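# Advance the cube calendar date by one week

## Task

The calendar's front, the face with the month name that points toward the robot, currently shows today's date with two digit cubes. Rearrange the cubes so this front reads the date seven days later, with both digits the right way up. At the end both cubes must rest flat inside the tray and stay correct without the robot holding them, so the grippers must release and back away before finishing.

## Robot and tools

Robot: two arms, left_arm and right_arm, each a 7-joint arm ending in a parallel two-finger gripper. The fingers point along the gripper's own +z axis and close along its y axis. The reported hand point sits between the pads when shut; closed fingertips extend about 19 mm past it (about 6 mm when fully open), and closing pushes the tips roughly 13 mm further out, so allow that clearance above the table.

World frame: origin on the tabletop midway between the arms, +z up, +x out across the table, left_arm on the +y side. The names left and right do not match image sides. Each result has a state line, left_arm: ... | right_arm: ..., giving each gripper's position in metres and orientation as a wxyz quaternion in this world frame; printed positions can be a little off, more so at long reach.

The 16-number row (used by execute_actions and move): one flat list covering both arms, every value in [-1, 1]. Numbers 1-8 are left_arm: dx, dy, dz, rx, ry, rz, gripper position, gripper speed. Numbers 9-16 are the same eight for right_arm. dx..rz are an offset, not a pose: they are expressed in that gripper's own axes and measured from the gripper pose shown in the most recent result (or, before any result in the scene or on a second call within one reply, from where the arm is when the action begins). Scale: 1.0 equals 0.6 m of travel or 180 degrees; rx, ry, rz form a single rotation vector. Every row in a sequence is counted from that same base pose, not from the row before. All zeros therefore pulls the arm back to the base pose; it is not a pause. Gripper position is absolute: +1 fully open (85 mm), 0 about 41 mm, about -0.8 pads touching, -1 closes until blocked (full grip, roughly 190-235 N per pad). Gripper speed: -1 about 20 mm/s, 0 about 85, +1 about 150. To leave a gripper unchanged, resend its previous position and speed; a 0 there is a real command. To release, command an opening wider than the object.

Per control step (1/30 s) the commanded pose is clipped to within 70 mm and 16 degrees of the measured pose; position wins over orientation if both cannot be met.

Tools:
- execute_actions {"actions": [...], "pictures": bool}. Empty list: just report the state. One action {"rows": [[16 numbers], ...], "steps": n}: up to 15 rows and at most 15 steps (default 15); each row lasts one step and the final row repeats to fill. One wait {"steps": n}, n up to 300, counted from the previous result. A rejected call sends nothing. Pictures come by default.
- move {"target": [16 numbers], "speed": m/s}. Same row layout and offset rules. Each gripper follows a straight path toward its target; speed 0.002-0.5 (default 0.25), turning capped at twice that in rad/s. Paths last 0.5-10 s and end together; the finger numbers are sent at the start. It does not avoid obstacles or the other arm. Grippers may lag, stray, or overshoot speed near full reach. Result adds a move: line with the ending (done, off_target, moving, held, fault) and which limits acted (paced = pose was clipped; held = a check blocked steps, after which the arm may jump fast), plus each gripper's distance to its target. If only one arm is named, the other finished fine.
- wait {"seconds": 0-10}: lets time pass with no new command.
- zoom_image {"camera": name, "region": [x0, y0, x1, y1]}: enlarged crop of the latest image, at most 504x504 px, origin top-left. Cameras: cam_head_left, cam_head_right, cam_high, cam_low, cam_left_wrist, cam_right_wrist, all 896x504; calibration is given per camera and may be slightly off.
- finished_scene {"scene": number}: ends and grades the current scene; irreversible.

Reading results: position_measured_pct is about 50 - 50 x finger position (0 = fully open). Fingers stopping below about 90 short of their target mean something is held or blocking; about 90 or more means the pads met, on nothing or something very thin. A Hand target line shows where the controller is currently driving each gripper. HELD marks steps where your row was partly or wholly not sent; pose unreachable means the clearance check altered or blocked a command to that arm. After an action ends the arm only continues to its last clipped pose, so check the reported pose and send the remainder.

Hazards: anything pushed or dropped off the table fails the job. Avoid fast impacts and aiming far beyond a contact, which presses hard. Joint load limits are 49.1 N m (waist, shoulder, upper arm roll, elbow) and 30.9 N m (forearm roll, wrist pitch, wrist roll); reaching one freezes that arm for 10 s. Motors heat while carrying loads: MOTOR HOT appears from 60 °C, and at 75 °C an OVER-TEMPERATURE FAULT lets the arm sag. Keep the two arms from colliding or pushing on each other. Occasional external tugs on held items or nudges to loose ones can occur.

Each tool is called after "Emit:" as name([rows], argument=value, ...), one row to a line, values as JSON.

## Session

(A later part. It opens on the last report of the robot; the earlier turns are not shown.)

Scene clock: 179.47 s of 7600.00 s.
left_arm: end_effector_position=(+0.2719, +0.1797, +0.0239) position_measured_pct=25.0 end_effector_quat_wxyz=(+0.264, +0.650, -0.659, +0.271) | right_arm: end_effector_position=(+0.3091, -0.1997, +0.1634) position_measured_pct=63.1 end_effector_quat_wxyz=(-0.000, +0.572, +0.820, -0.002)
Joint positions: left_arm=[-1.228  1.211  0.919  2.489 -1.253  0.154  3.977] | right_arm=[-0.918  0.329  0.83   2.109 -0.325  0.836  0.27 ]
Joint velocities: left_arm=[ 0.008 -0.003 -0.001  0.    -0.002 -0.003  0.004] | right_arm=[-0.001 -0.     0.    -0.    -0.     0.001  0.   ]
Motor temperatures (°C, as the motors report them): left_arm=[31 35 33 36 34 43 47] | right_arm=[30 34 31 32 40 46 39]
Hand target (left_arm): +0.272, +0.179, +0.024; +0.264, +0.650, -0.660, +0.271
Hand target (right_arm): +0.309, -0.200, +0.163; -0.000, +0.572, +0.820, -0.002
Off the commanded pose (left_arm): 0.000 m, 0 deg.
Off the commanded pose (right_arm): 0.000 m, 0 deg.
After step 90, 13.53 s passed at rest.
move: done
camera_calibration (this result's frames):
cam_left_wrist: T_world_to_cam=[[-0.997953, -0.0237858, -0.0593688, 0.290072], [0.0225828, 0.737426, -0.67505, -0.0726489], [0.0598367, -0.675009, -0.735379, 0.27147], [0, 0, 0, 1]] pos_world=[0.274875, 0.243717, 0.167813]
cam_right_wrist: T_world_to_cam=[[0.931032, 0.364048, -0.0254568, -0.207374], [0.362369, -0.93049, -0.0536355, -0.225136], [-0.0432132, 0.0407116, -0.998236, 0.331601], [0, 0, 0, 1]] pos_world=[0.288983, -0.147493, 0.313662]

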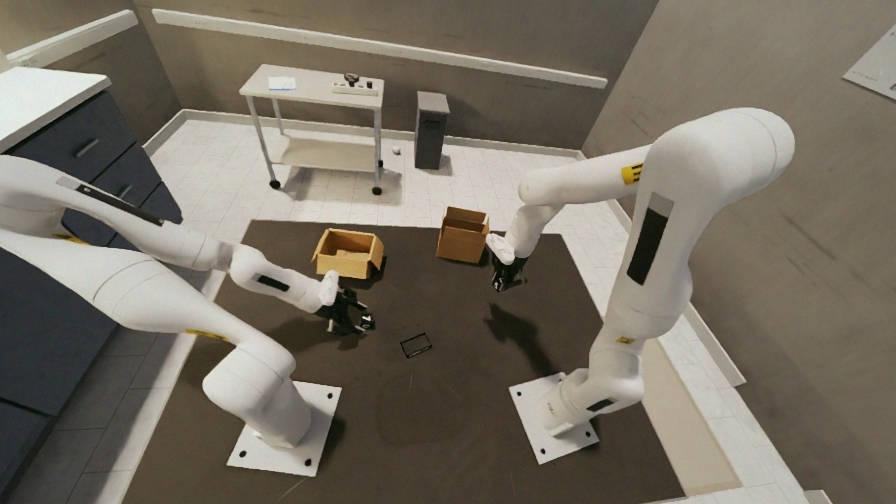

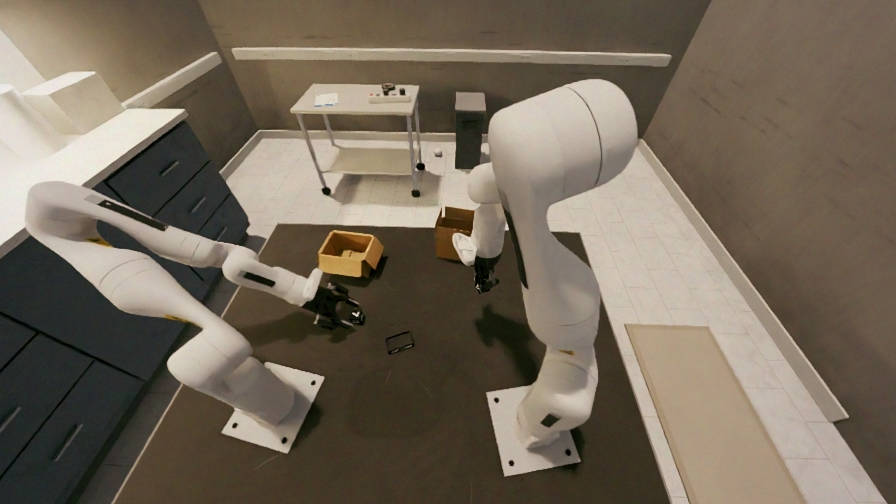

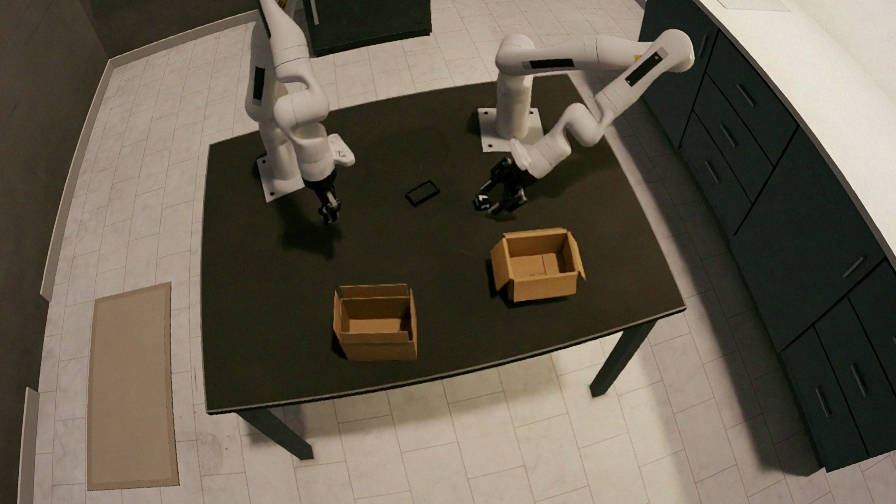

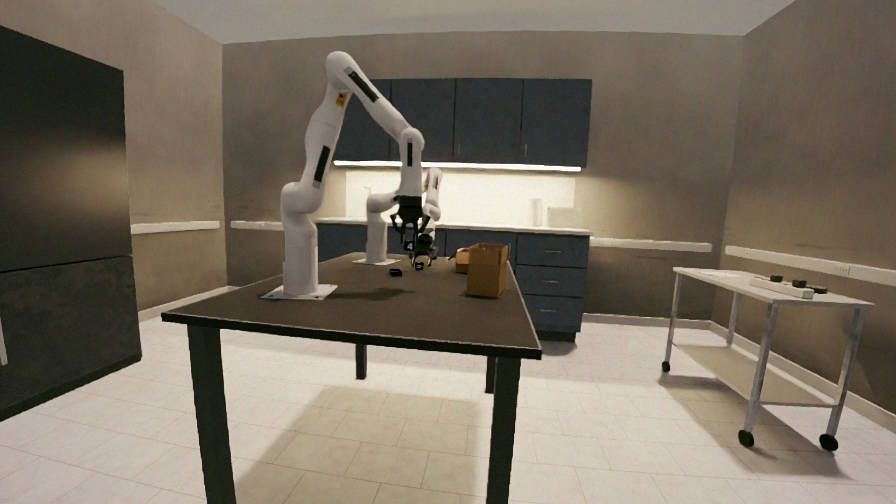

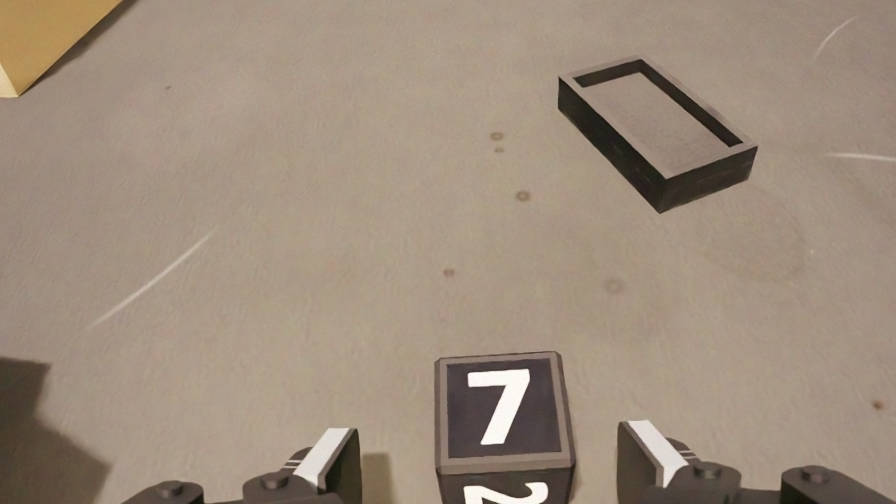

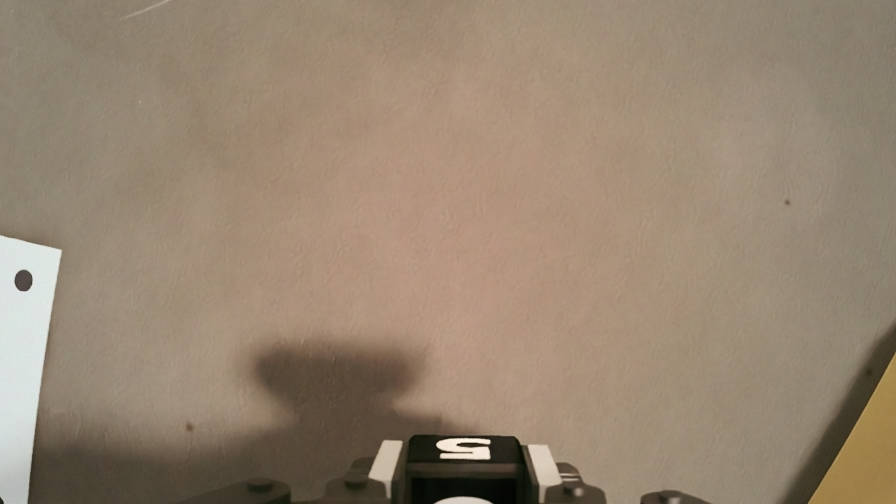

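Emit:
execute_actions([
  {"rows":[[0,0.004,0,0,0,0,0.5,0,0,0,0,0.0,0,0,-1,-0.3],[0,0.004,0,0,0,0,0.5,0,0,0,0,0.0,0,0,-1,-0.3],[0,0.004,0,0,0,0,-1,-0.3,0,0,0,0.0,0,0,-1,-0.3]],"steps":15},
], pictures=false)

Emit:
wait(seconds=0.3)

Scene clock: 181.93 s of 7600.00 s.
left_arm: end_effector_position=(+0.2695, +0.1797, +0.0238) position_measured_pct=48.8 end_effector_quat_wxyz=(+0.264, +0.650, -0.659, +0.271) | right_arm: end_effector_position=(+0.3091, -0.1997, +0.1634) position_measured_pct=63.1 end_effector_quat_wxyz=(-0.000, +0.572, +0.820, -0.002)
Joint positions: left_arm=[-1.224  1.204  0.905  2.496 -1.262  0.139  3.981] | right_arm=[-0.918  0.329  0.83   2.109 -0.325  0.836  0.27 ]
Joint velocities: left_arm=[-0.    -0.001 -0.     0.001 -0.001  0.001  0.   ] | right_arm=[-0.    -0.     0.001  0.     0.     0.001  0.   ]
Motor temperatures (°C, as the motors report them): left_arm=[31 35 33 36 34 43 47] | right_arm=[30 34 31 32 40 46 39]
Hand target (left_arm): +0.269, +0.180, +0.024; +0.264, +0.650, -0.659, +0.271
Hand target (right_arm): +0.309, -0.200, +0.163; -0.000, +0.572, +0.820, -0.002
Off the commanded pose (left_arm): 0.000 m, 0 deg.
Off the commanded pose (right_arm): 0.000 m, 0 deg.
Steps of this call (steps 1 to 59: nothing new was sent; steps 60 to 74: all 15 steps of this action). Readings (end_effector_position | what the end effector reports):
60: left_arm (+0.2717, +0.1795, +0.0239) | right_arm (+0.3091, -0.1997, +0.1634) | left_arm position_measured_pct=25.0 | right_arm position_measured_pct=63.1
61: left_arm (+0.2710, +0.1797, +0.0240) | right_arm (+0.3091, -0.1997, +0.1634) | left_arm position_measured_pct=25.0 | right_arm position_measured_pct=63.1
63: left_arm (+0.2695, +0.1797, +0.0238) | right_arm (+0.3091, -0.1997, +0.1634) | left_arm position_measured_pct=25.4 | right_arm position_measured_pct=63.1
67: left_arm (+0.2694, +0.1797, +0.0238) | right_arm (+0.3091, -0.1997, +0.1634) | left_arm position_measured_pct=32.9 | right_arm position_measured_pct=63.1
74: the state above

Scene clock: 182.23 s of 7600.00 s.
left_arm: end_effector_position=(+0.2695, +0.1794, +0.0242) position_measured_pct=63.1 end_effector_quat_wxyz=(+0.264, +0.650, -0.659, +0.271) | right_arm: end_effector_position=(+0.3091, -0.1997, +0.1634) position_measured_pct=63.1 end_effector_quat_wxyz=(-0.000, +0.572, +0.820, -0.002)
Joint positions: left_arm=[-1.224  1.204  0.906  2.497 -1.262  0.139  3.981] | right_arm=[-0.918  0.329  0.83   2.109 -0.325  0.836  0.27 ]
Joint velocities: left_arm=[ 0.     0.    -0.    -0.001 -0.     0.001 -0.001] | right_arm=[-0.  0.  0.  0.  0.  0. -0.]
Motor temperatures (°C, as the motors report them): left_arm=[31 35 33 36 34 43 47] | right_arm=[30 34 31 32 40 46 39]
Hand target (left_arm): +0.269, +0.180, +0.024; +0.264, +0.650, -0.659, +0.271
Hand target (right_arm): +0.309, -0.200, +0.163; -0.000, +0.572, +0.820, -0.002
Off the commanded pose (left_arm): 0.000 m, 0 deg.
Off the commanded pose (right_arm): 0.000 m, 0 deg.
Steps of this call (steps 1 to 9: nothing new was sent). Readings (end_effector_position | what the end effector reports):
1: left_arm (+0.2695, +0.1797, +0.0238) | right_arm (+0.3091, -0.1997, +0.1634) | left_arm position_measured_pct=51.2 | right_arm position_measured_pct=63.1
2: left_arm (+0.2695, +0.1797, +0.0238) | right_arm (+0.3091, -0.1997, +0.1634) | left_arm position_measured_pct=53.6 | right_arm position_measured_pct=63.1
4: left_arm (+0.2695, +0.1796, +0.0239) | right_arm (+0.3091, -0.1997, +0.1634) | left_arm position_measured_pct=58.3 | right_arm position_measured_pct=63.1
8: left_arm (+0.2695, +0.1794, +0.0242) | right_arm (+0.3091, -0.1997, +0.1634) | left_arm position_measured_pct=62.3 | right_arm position_measured_pct=63.1
9: the state above
camera_calibration (this result's frames):
cam_left_wrist: T_world_to_cam=[[-0.997914, -0.0238775, -0.0599756, 0.287735], [0.0229827, 0.736789, -0.675732, -0.0721474], [0.0603242, -0.675701, -0.734703, 0.271679], [0, 0, 0, 1]] pos_world=[0.272405, 0.243602, 0.168108]
cam_right_wrist: T_world_to_cam=[[0.931032, 0.364048, -0.0254536, -0.207376], [0.362369, -0.93049, -0.0536345, -0.225136], [-0.0432099, 0.0407118, -0.998236, 0.331601], [0, 0, 0, 1]] pos_world=[0.288984, -0.147492, 0.313662]

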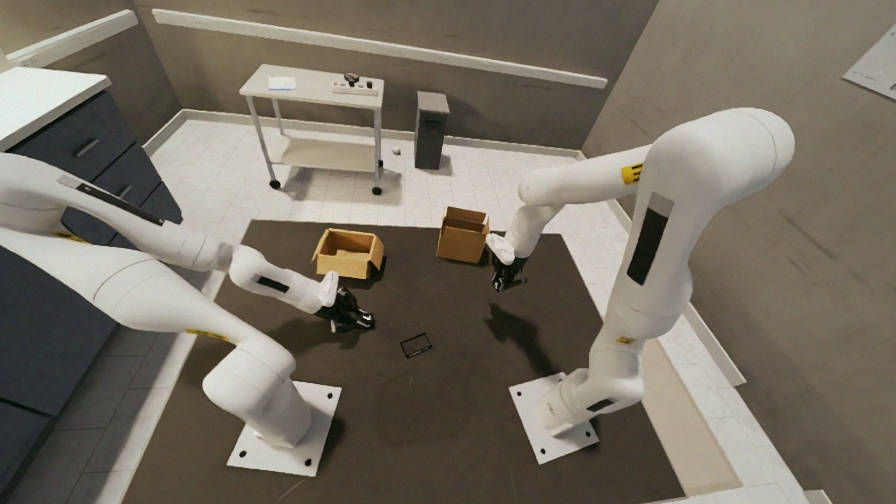

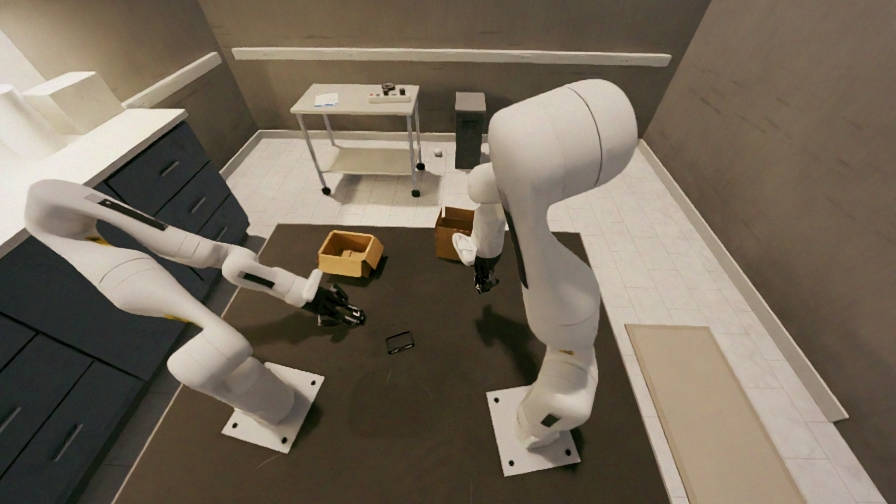

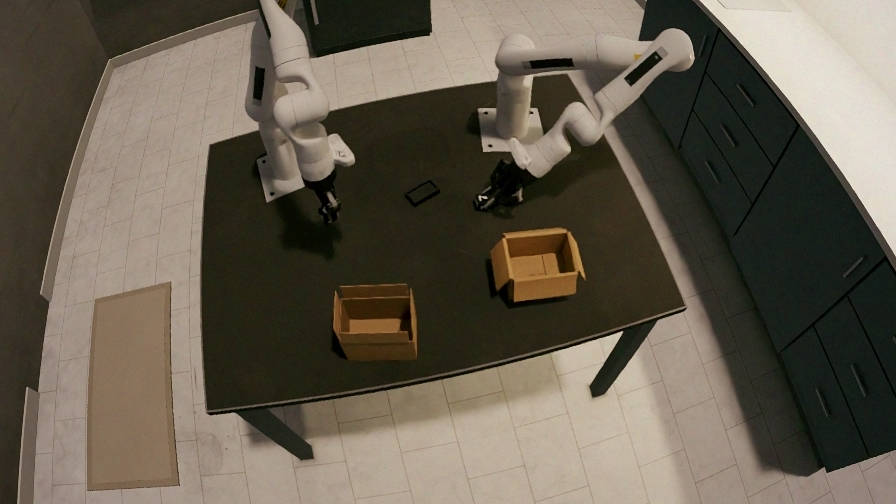

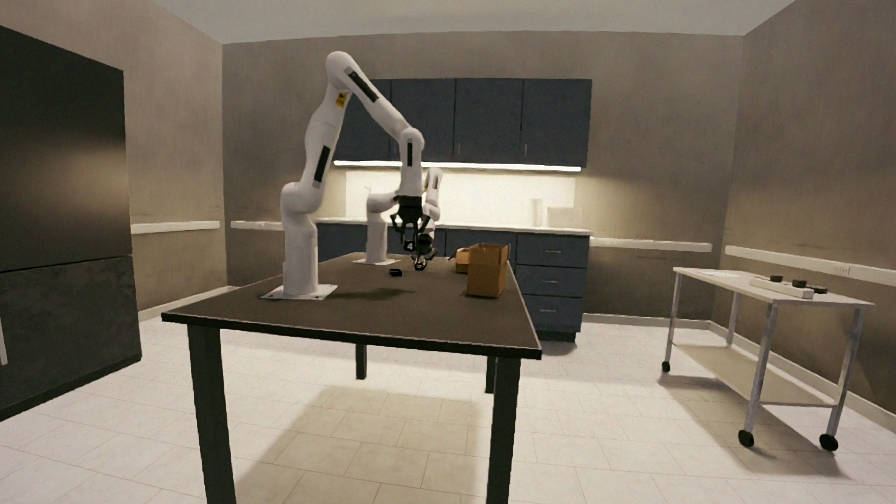

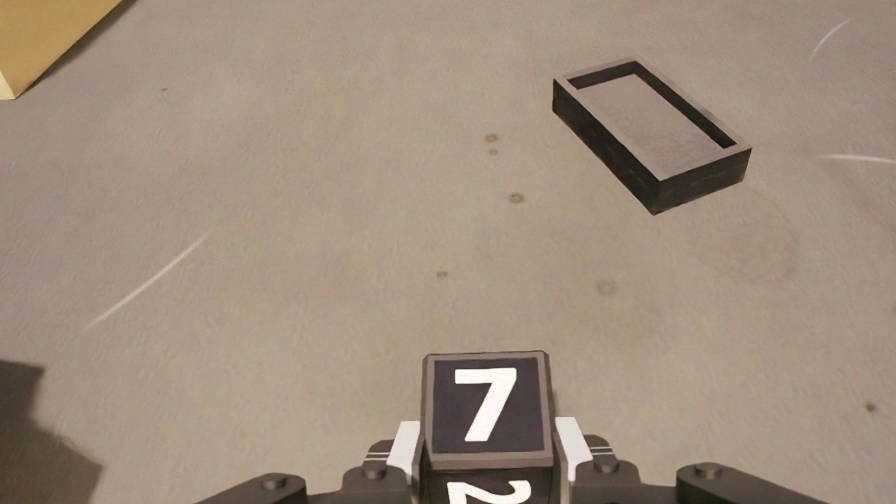

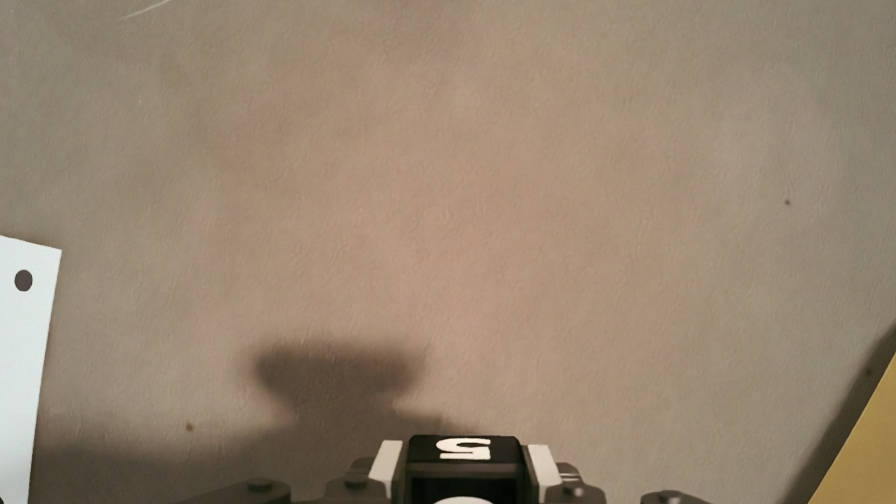

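Emit:
move(target=[0.047,0,-0.047,0,0,0,-1,-0.3,0,0,0,0,0,0,-1,-0.3], speed=0.15)

Emit:
move(target=[0,0,0,0,0,-1,-1,-0.3,0,0,0,0,0,0,-1,-0.3], speed=0.5)

Scene clock: 187.07 s of 7600.00 s.
left_arm: end_effector_position=(+0.2686, +0.1789, +0.0642) position_measured_pct=63.1 end_effector_quat_wxyz=(+0.264, +0.649, -0.660, +0.271) | right_arm: end_effector_position=(+0.3091, -0.1997, +0.1634) position_measured_pct=63.1 end_effector_quat_wxyz=(-0.000, +0.572, +0.820, -0.002)
Joint positions: left_arm=[-1.318  1.189  1.142  2.511 -1.092  0.301  3.953] | right_arm=[-0.918  0.329  0.83   2.109 -0.325  0.836  0.27 ]
Joint velocities: left_arm=[-0.007  0.004 -0.    -0.     0.003  0.001 -0.005] | right_arm=[ 0.  0.  0.  0. -0.  0. -0.]
Motor temperatures (°C, as the motors report them): left_arm=[31 35 33 36 34 43 47] | right_arm=[30 34 31 32 40 46 39]
Hand target (left_arm): +0.269, +0.179, +0.064; +0.264, +0.650, -0.659, +0.272
Hand target (right_arm): +0.309, -0.200, +0.163; -0.000, +0.572, +0.820, -0.002
Off the commanded pose (left_arm): 0.000 m, 0 deg.
Off the commanded pose (right_arm): 0.000 m, 0 deg.
After step 90, 1.03 s passed at rest.
move: done
camera_calibration (this result's frames):
cam_left_wrist: T_world_to_cam=[[-0.997931, -0.0230136, -0.0600423, 0.289116], [0.0236634, 0.736795, -0.675702, -0.0449654], [0.0597892, -0.675725, -0.734725, 0.300899], [0, 0, 0, 1]] pos_world=[0.271592, 0.243109, 0.208054]
cam_right_wrist: T_world_to_cam=[[0.931033, 0.364048, -0.0254508, -0.207378], [0.362369, -0.93049, -0.0536335, -0.225137], [-0.0432068, 0.040712, -0.998236, 0.3316], [0, 0, 0, 1]] pos_world=[0.288985, -0.147492, 0.313663]

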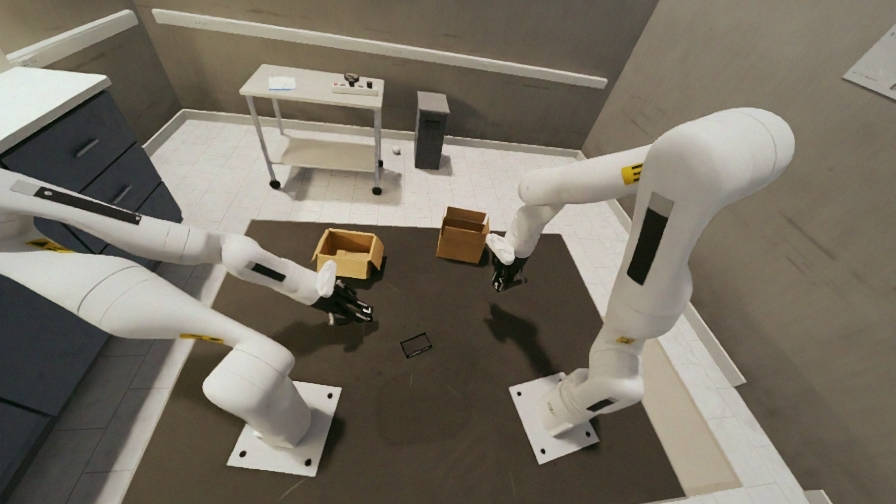

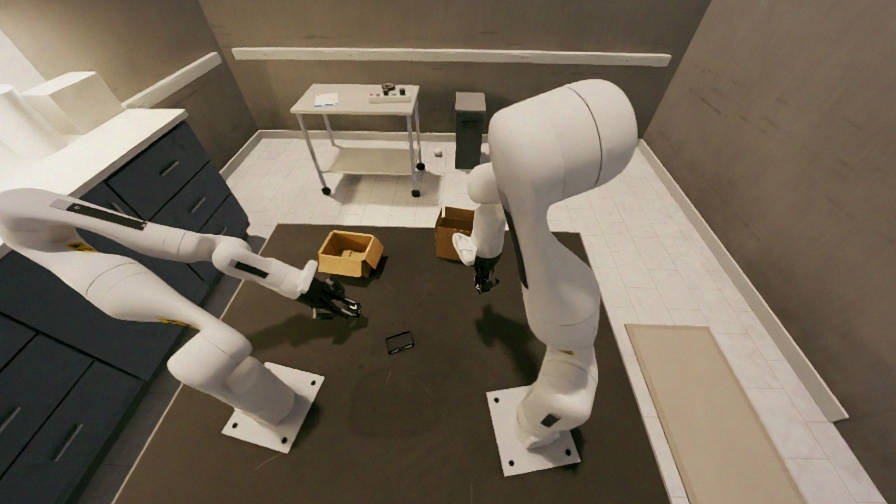

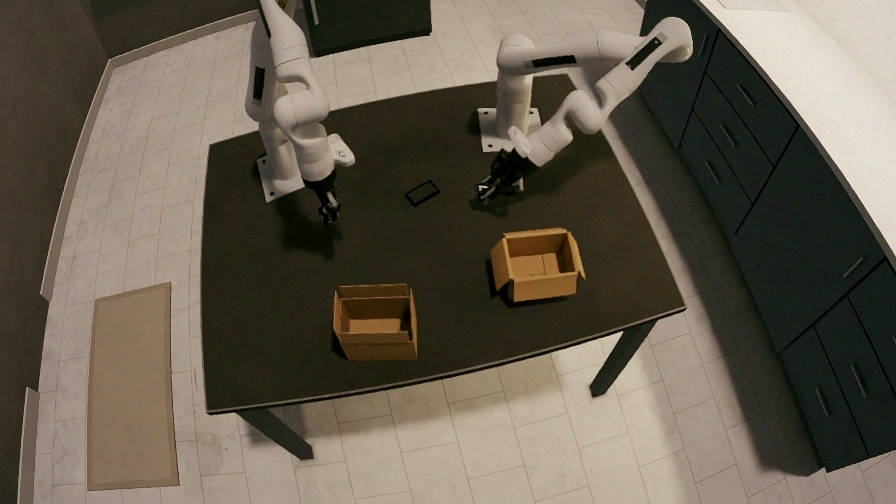

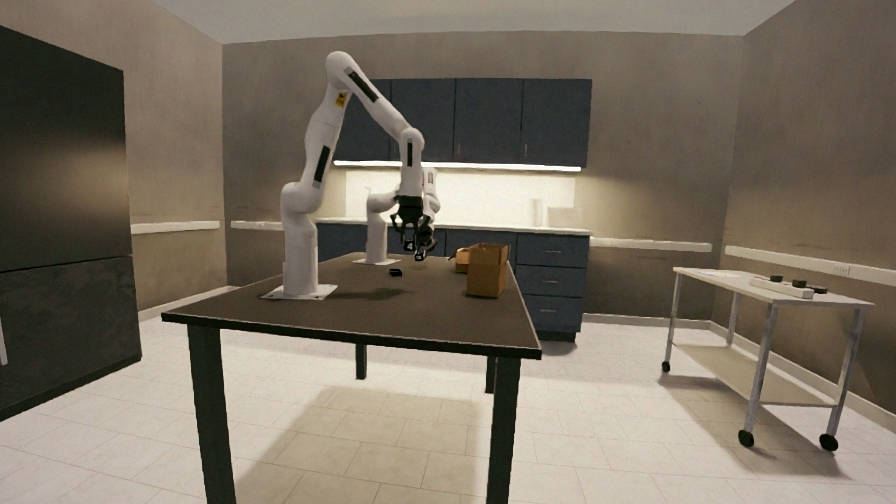

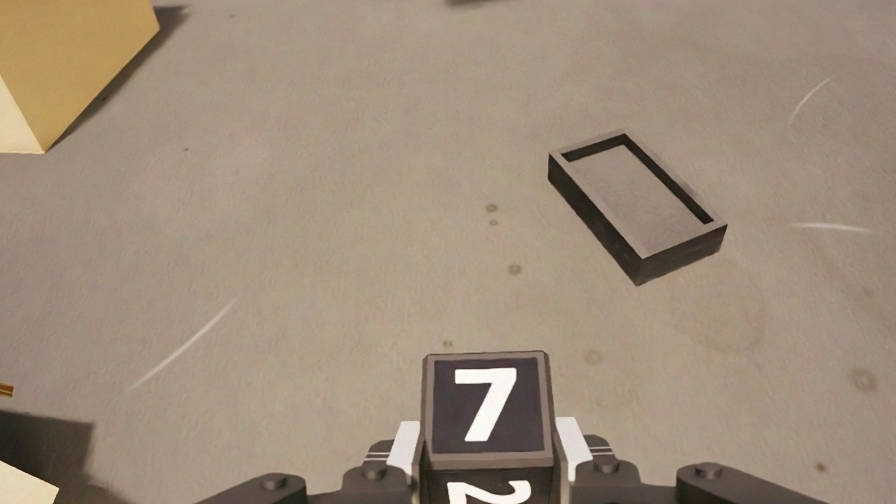

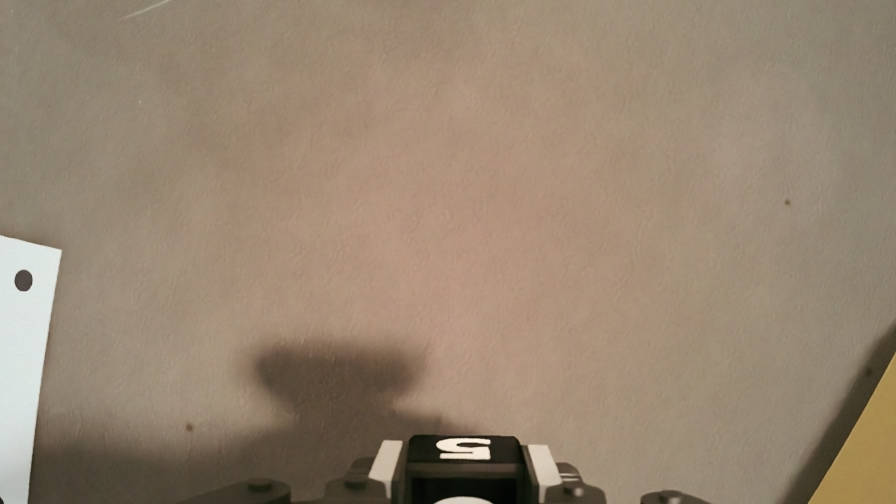

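Scene clock: 190.63 s of 7600.00 s.
left_arm: end_effector_position=(+0.2687, +0.1782, +0.0649) position_measured_pct=63.1 end_effector_quat_wxyz=(+0.273, +0.659, +0.649, -0.265) | right_arm: end_effector_position=(+0.3091, -0.1997, +0.1634) position_measured_pct=63.1 end_effector_quat_wxyz=(-0.000, +0.572, +0.820, -0.002)
Joint positions: left_arm=[-1.184  0.968  0.847  2.509  0.401  0.171  5.538] | right_arm=[-0.918  0.329  0.83   2.109 -0.325  0.836  0.27 ]
Joint velocities: left_arm=[ 0.002 -0.002 -0.     0.001 -0.001  0.     0.001] | right_arm=[ 0.001  0.    -0.     0.     0.    -0.    -0.   ]
Motor temperatures (°C, as the motors report them): left_arm=[31 35 33 36 34 43 47] | right_arm=[30 34 31 32 40 46 39]
Hand target (left_arm): +0.269, +0.178, +0.065; +0.273, +0.659, +0.649, -0.265
Hand target (right_arm): +0.309, -0.200, +0.163; -0.000, +0.572, +0.820, -0.002
Off the commanded pose (left_arm): 0.001 m, 0 deg.
Off the commanded pose (right_arm): 0.000 m, 0 deg.
move: done
camera_calibration (this result's frames):
cam_left_wrist: T_world_to_cam=[[0.998445, -0.0529639, -0.0173795, -0.244638], [-0.0237807, -0.686708, 0.726544, 0.131476], [-0.0504153, -0.725001, -0.6869, 0.336293], [0, 0, 0, 1]] pos_world=[0.264339, 0.321142, 0.131225]
cam_right_wrist: T_world_to_cam=[[0.931033, 0.364048, -0.0254478, -0.20738], [0.36237, -0.93049, -0.0536325, -0.225137], [-0.0432037, 0.0407121, -0.998236, 0.3316], [0, 0, 0, 1]] pos_world=[0.288986, -0.147492, 0.313663]

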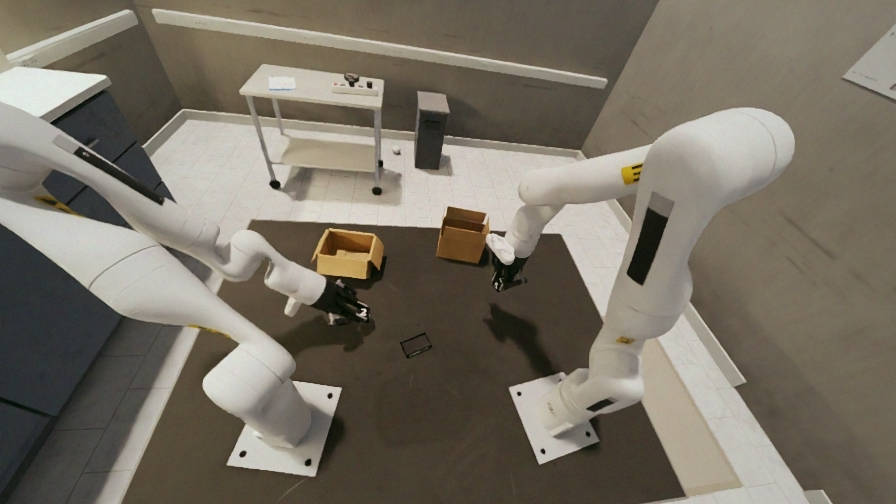

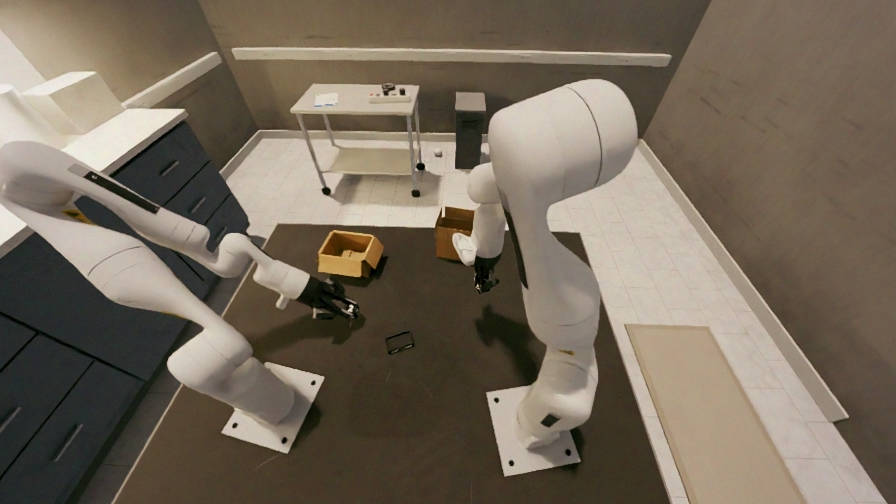

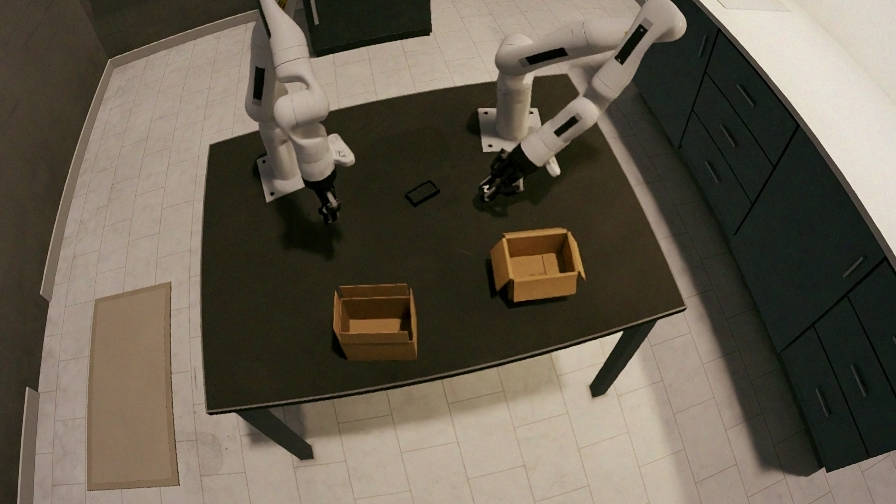

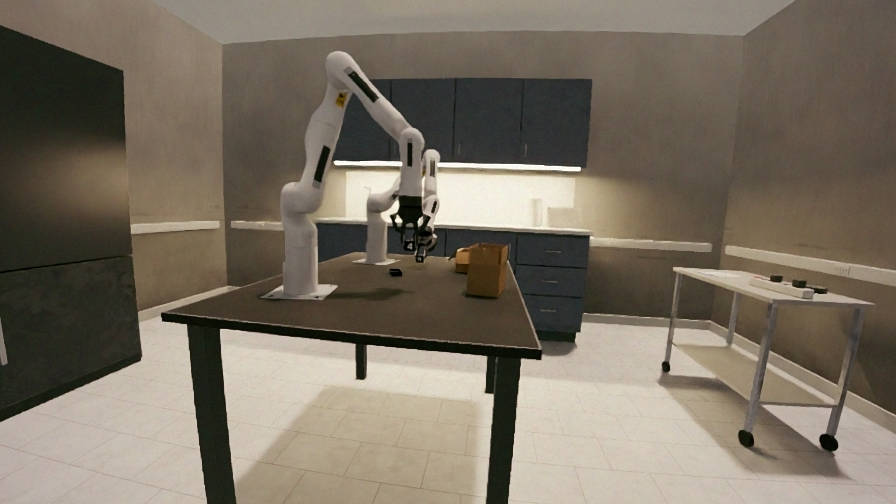

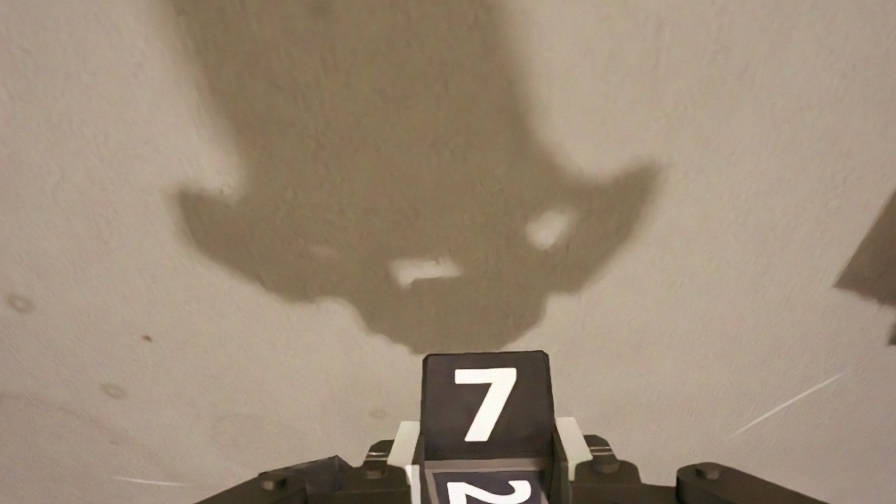

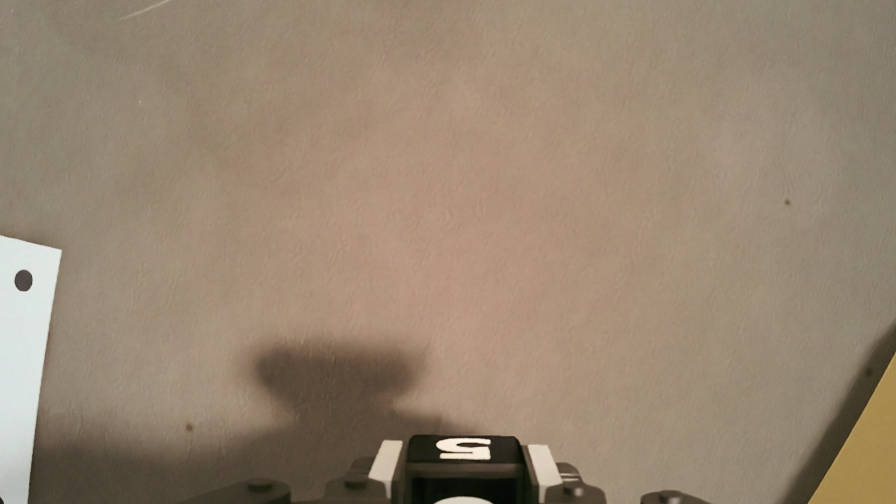

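Emit:
move(target=[0.0445,0,0.0445,0,0,0,-1,-0.3,0,0,0,0,0,0,-1,-0.3], speed=0.04)

Emit:
zoom_image(camera="cam_low", region=[390,230,450,280])

Scene clock: 193.60 s of 7600.00 s.
left_arm: end_effector_position=(+0.2679, +0.1758, +0.0325) position_measured_pct=63.1 end_effector_quat_wxyz=(+0.276, +0.660, +0.645, -0.268) | right_arm: end_effector_position=(+0.3091, -0.1997, +0.1634) position_measured_pct=63.1 end_effector_quat_wxyz=(-0.000, +0.572, +0.820, -0.002)
Joint positions: left_arm=[-1.157  1.101  0.79   2.501  0.361  0.072  5.489] | right_arm=[-0.918  0.329  0.83   2.109 -0.325  0.836  0.27 ]
Joint velocities: left_arm=[-0.003  0.003  0.    -0.002  0.004  0.001 -0.004] | right_arm=[ 0. -0. -0.  0.  0.  0.  0.]
Motor temperatures (°C, as the motors report them): left_arm=[31 35 33 36 34 43 47] | right_arm=[30 34 31 32 40 46 39]
Hand target (left_arm): +0.269, +0.179, +0.027; +0.273, +0.659, +0.649, -0.265
Hand target (right_arm): +0.309, -0.200, +0.163; -0.000, +0.572, +0.820, -0.002
Off the commanded pose (left_arm): 0.006 m, 1 deg.
Off the commanded pose (right_arm): 0.000 m, 0 deg.
move: off_target (left_arm)
camera_calibration (this result's frames):
cam_left_wrist: T_world_to_cam=[[0.998081, -0.0604209, -0.0135488, -0.243285], [-0.0311806, -0.679448, 0.733061, 0.153853], [-0.0534979, -0.731232, -0.680028, 0.313856], [0, 0, 0, 1]] pos_world=[0.264406, 0.319337, 0.0973506]
cam_right_wrist: T_world_to_cam=[[0.931032, 0.364048, -0.0254451, -0.207381], [0.362371, -0.93049, -0.0536314, -0.225137], [-0.0432008, 0.040712, -0.998237, 0.331599], [0, 0, 0, 1]] pos_world=[0.288987, -0.147491, 0.313663]

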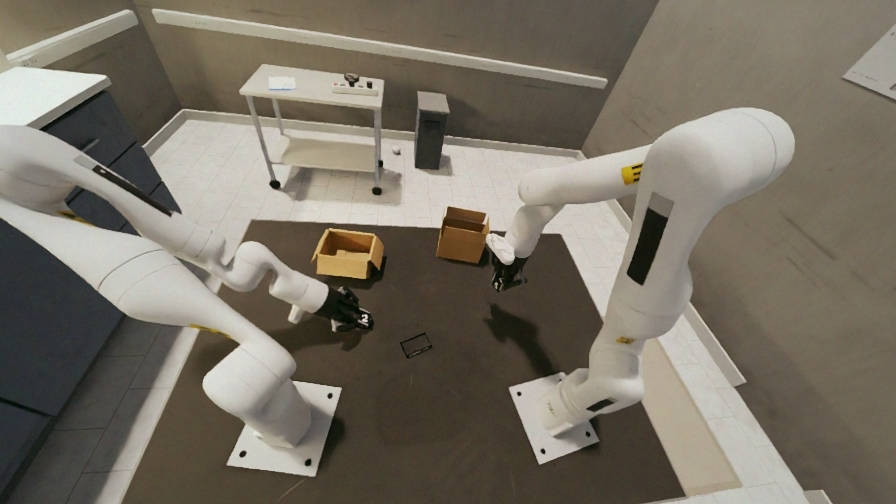

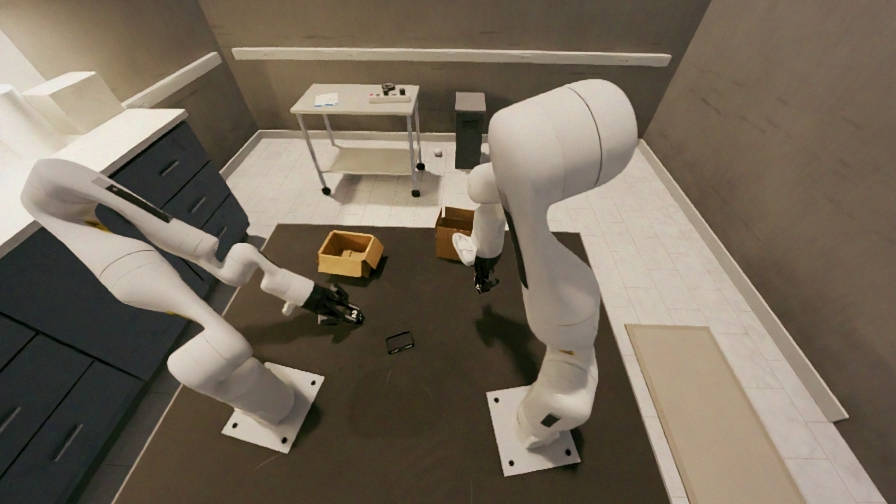

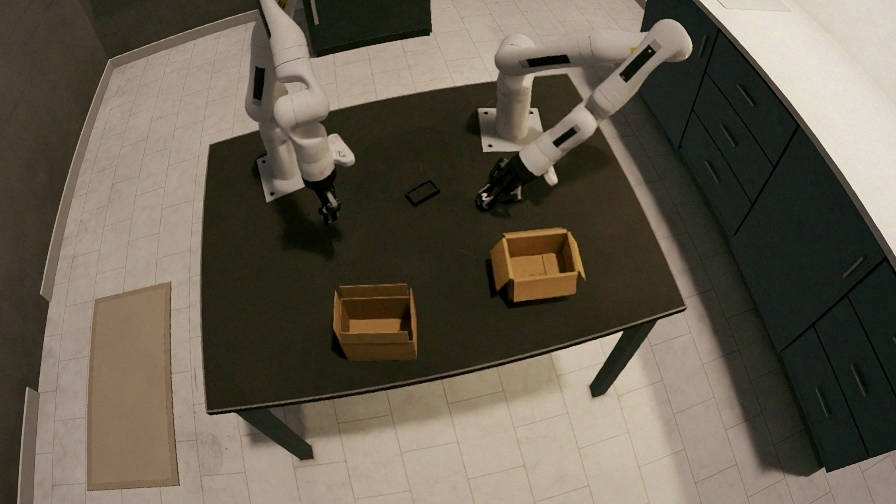

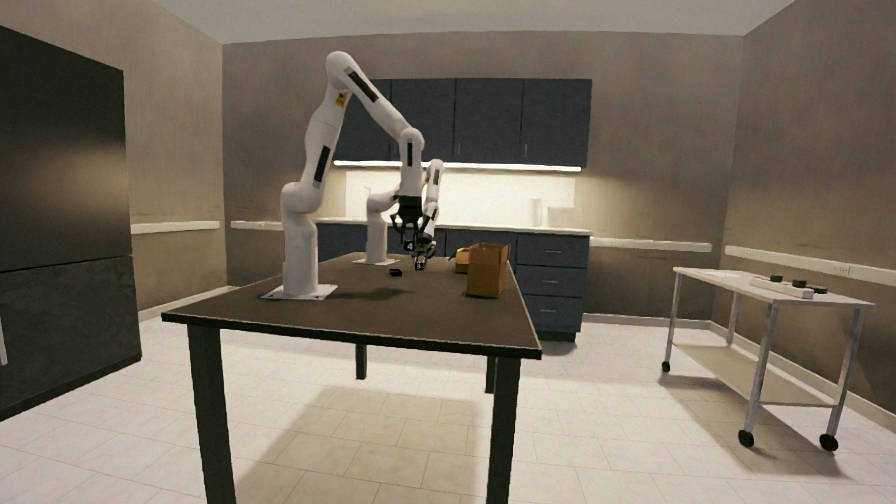

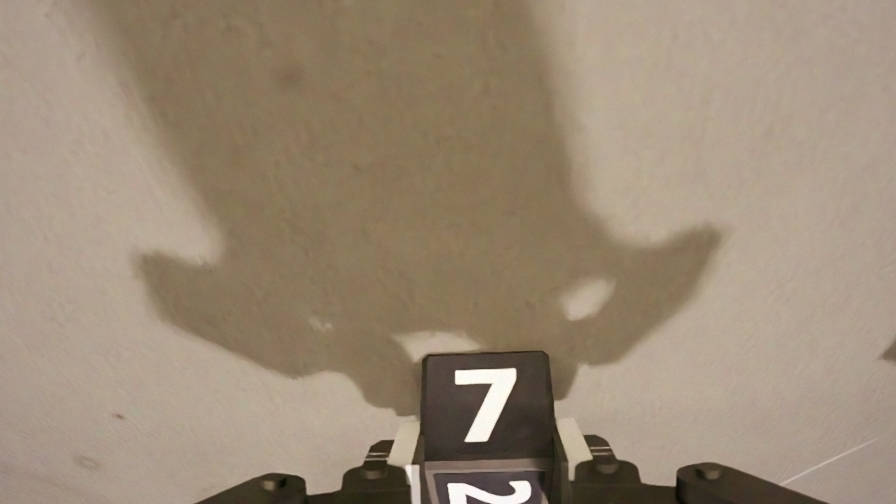

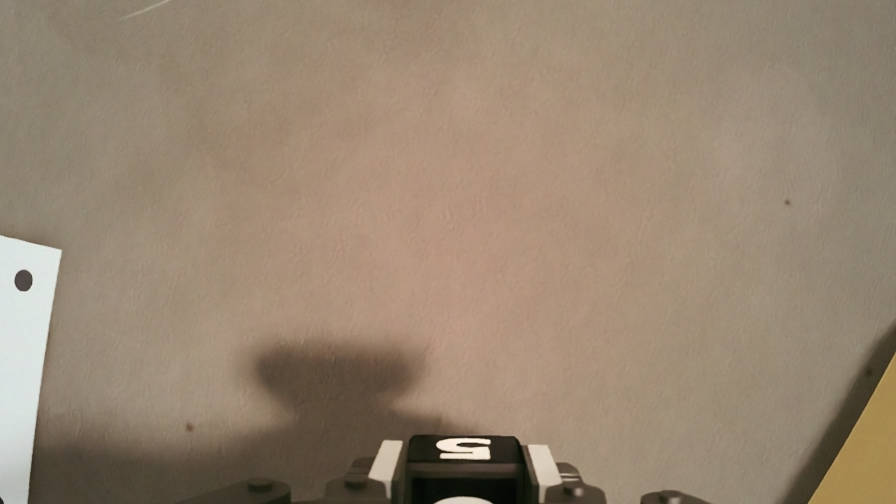

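Region (390, 230, 450, 280) of cam_low's 896x504 image, scaled by 8.400, with more detail than that image has.

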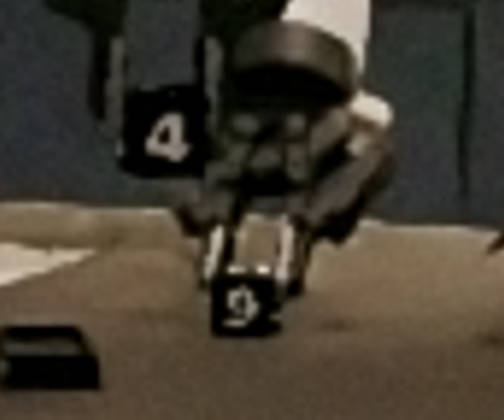

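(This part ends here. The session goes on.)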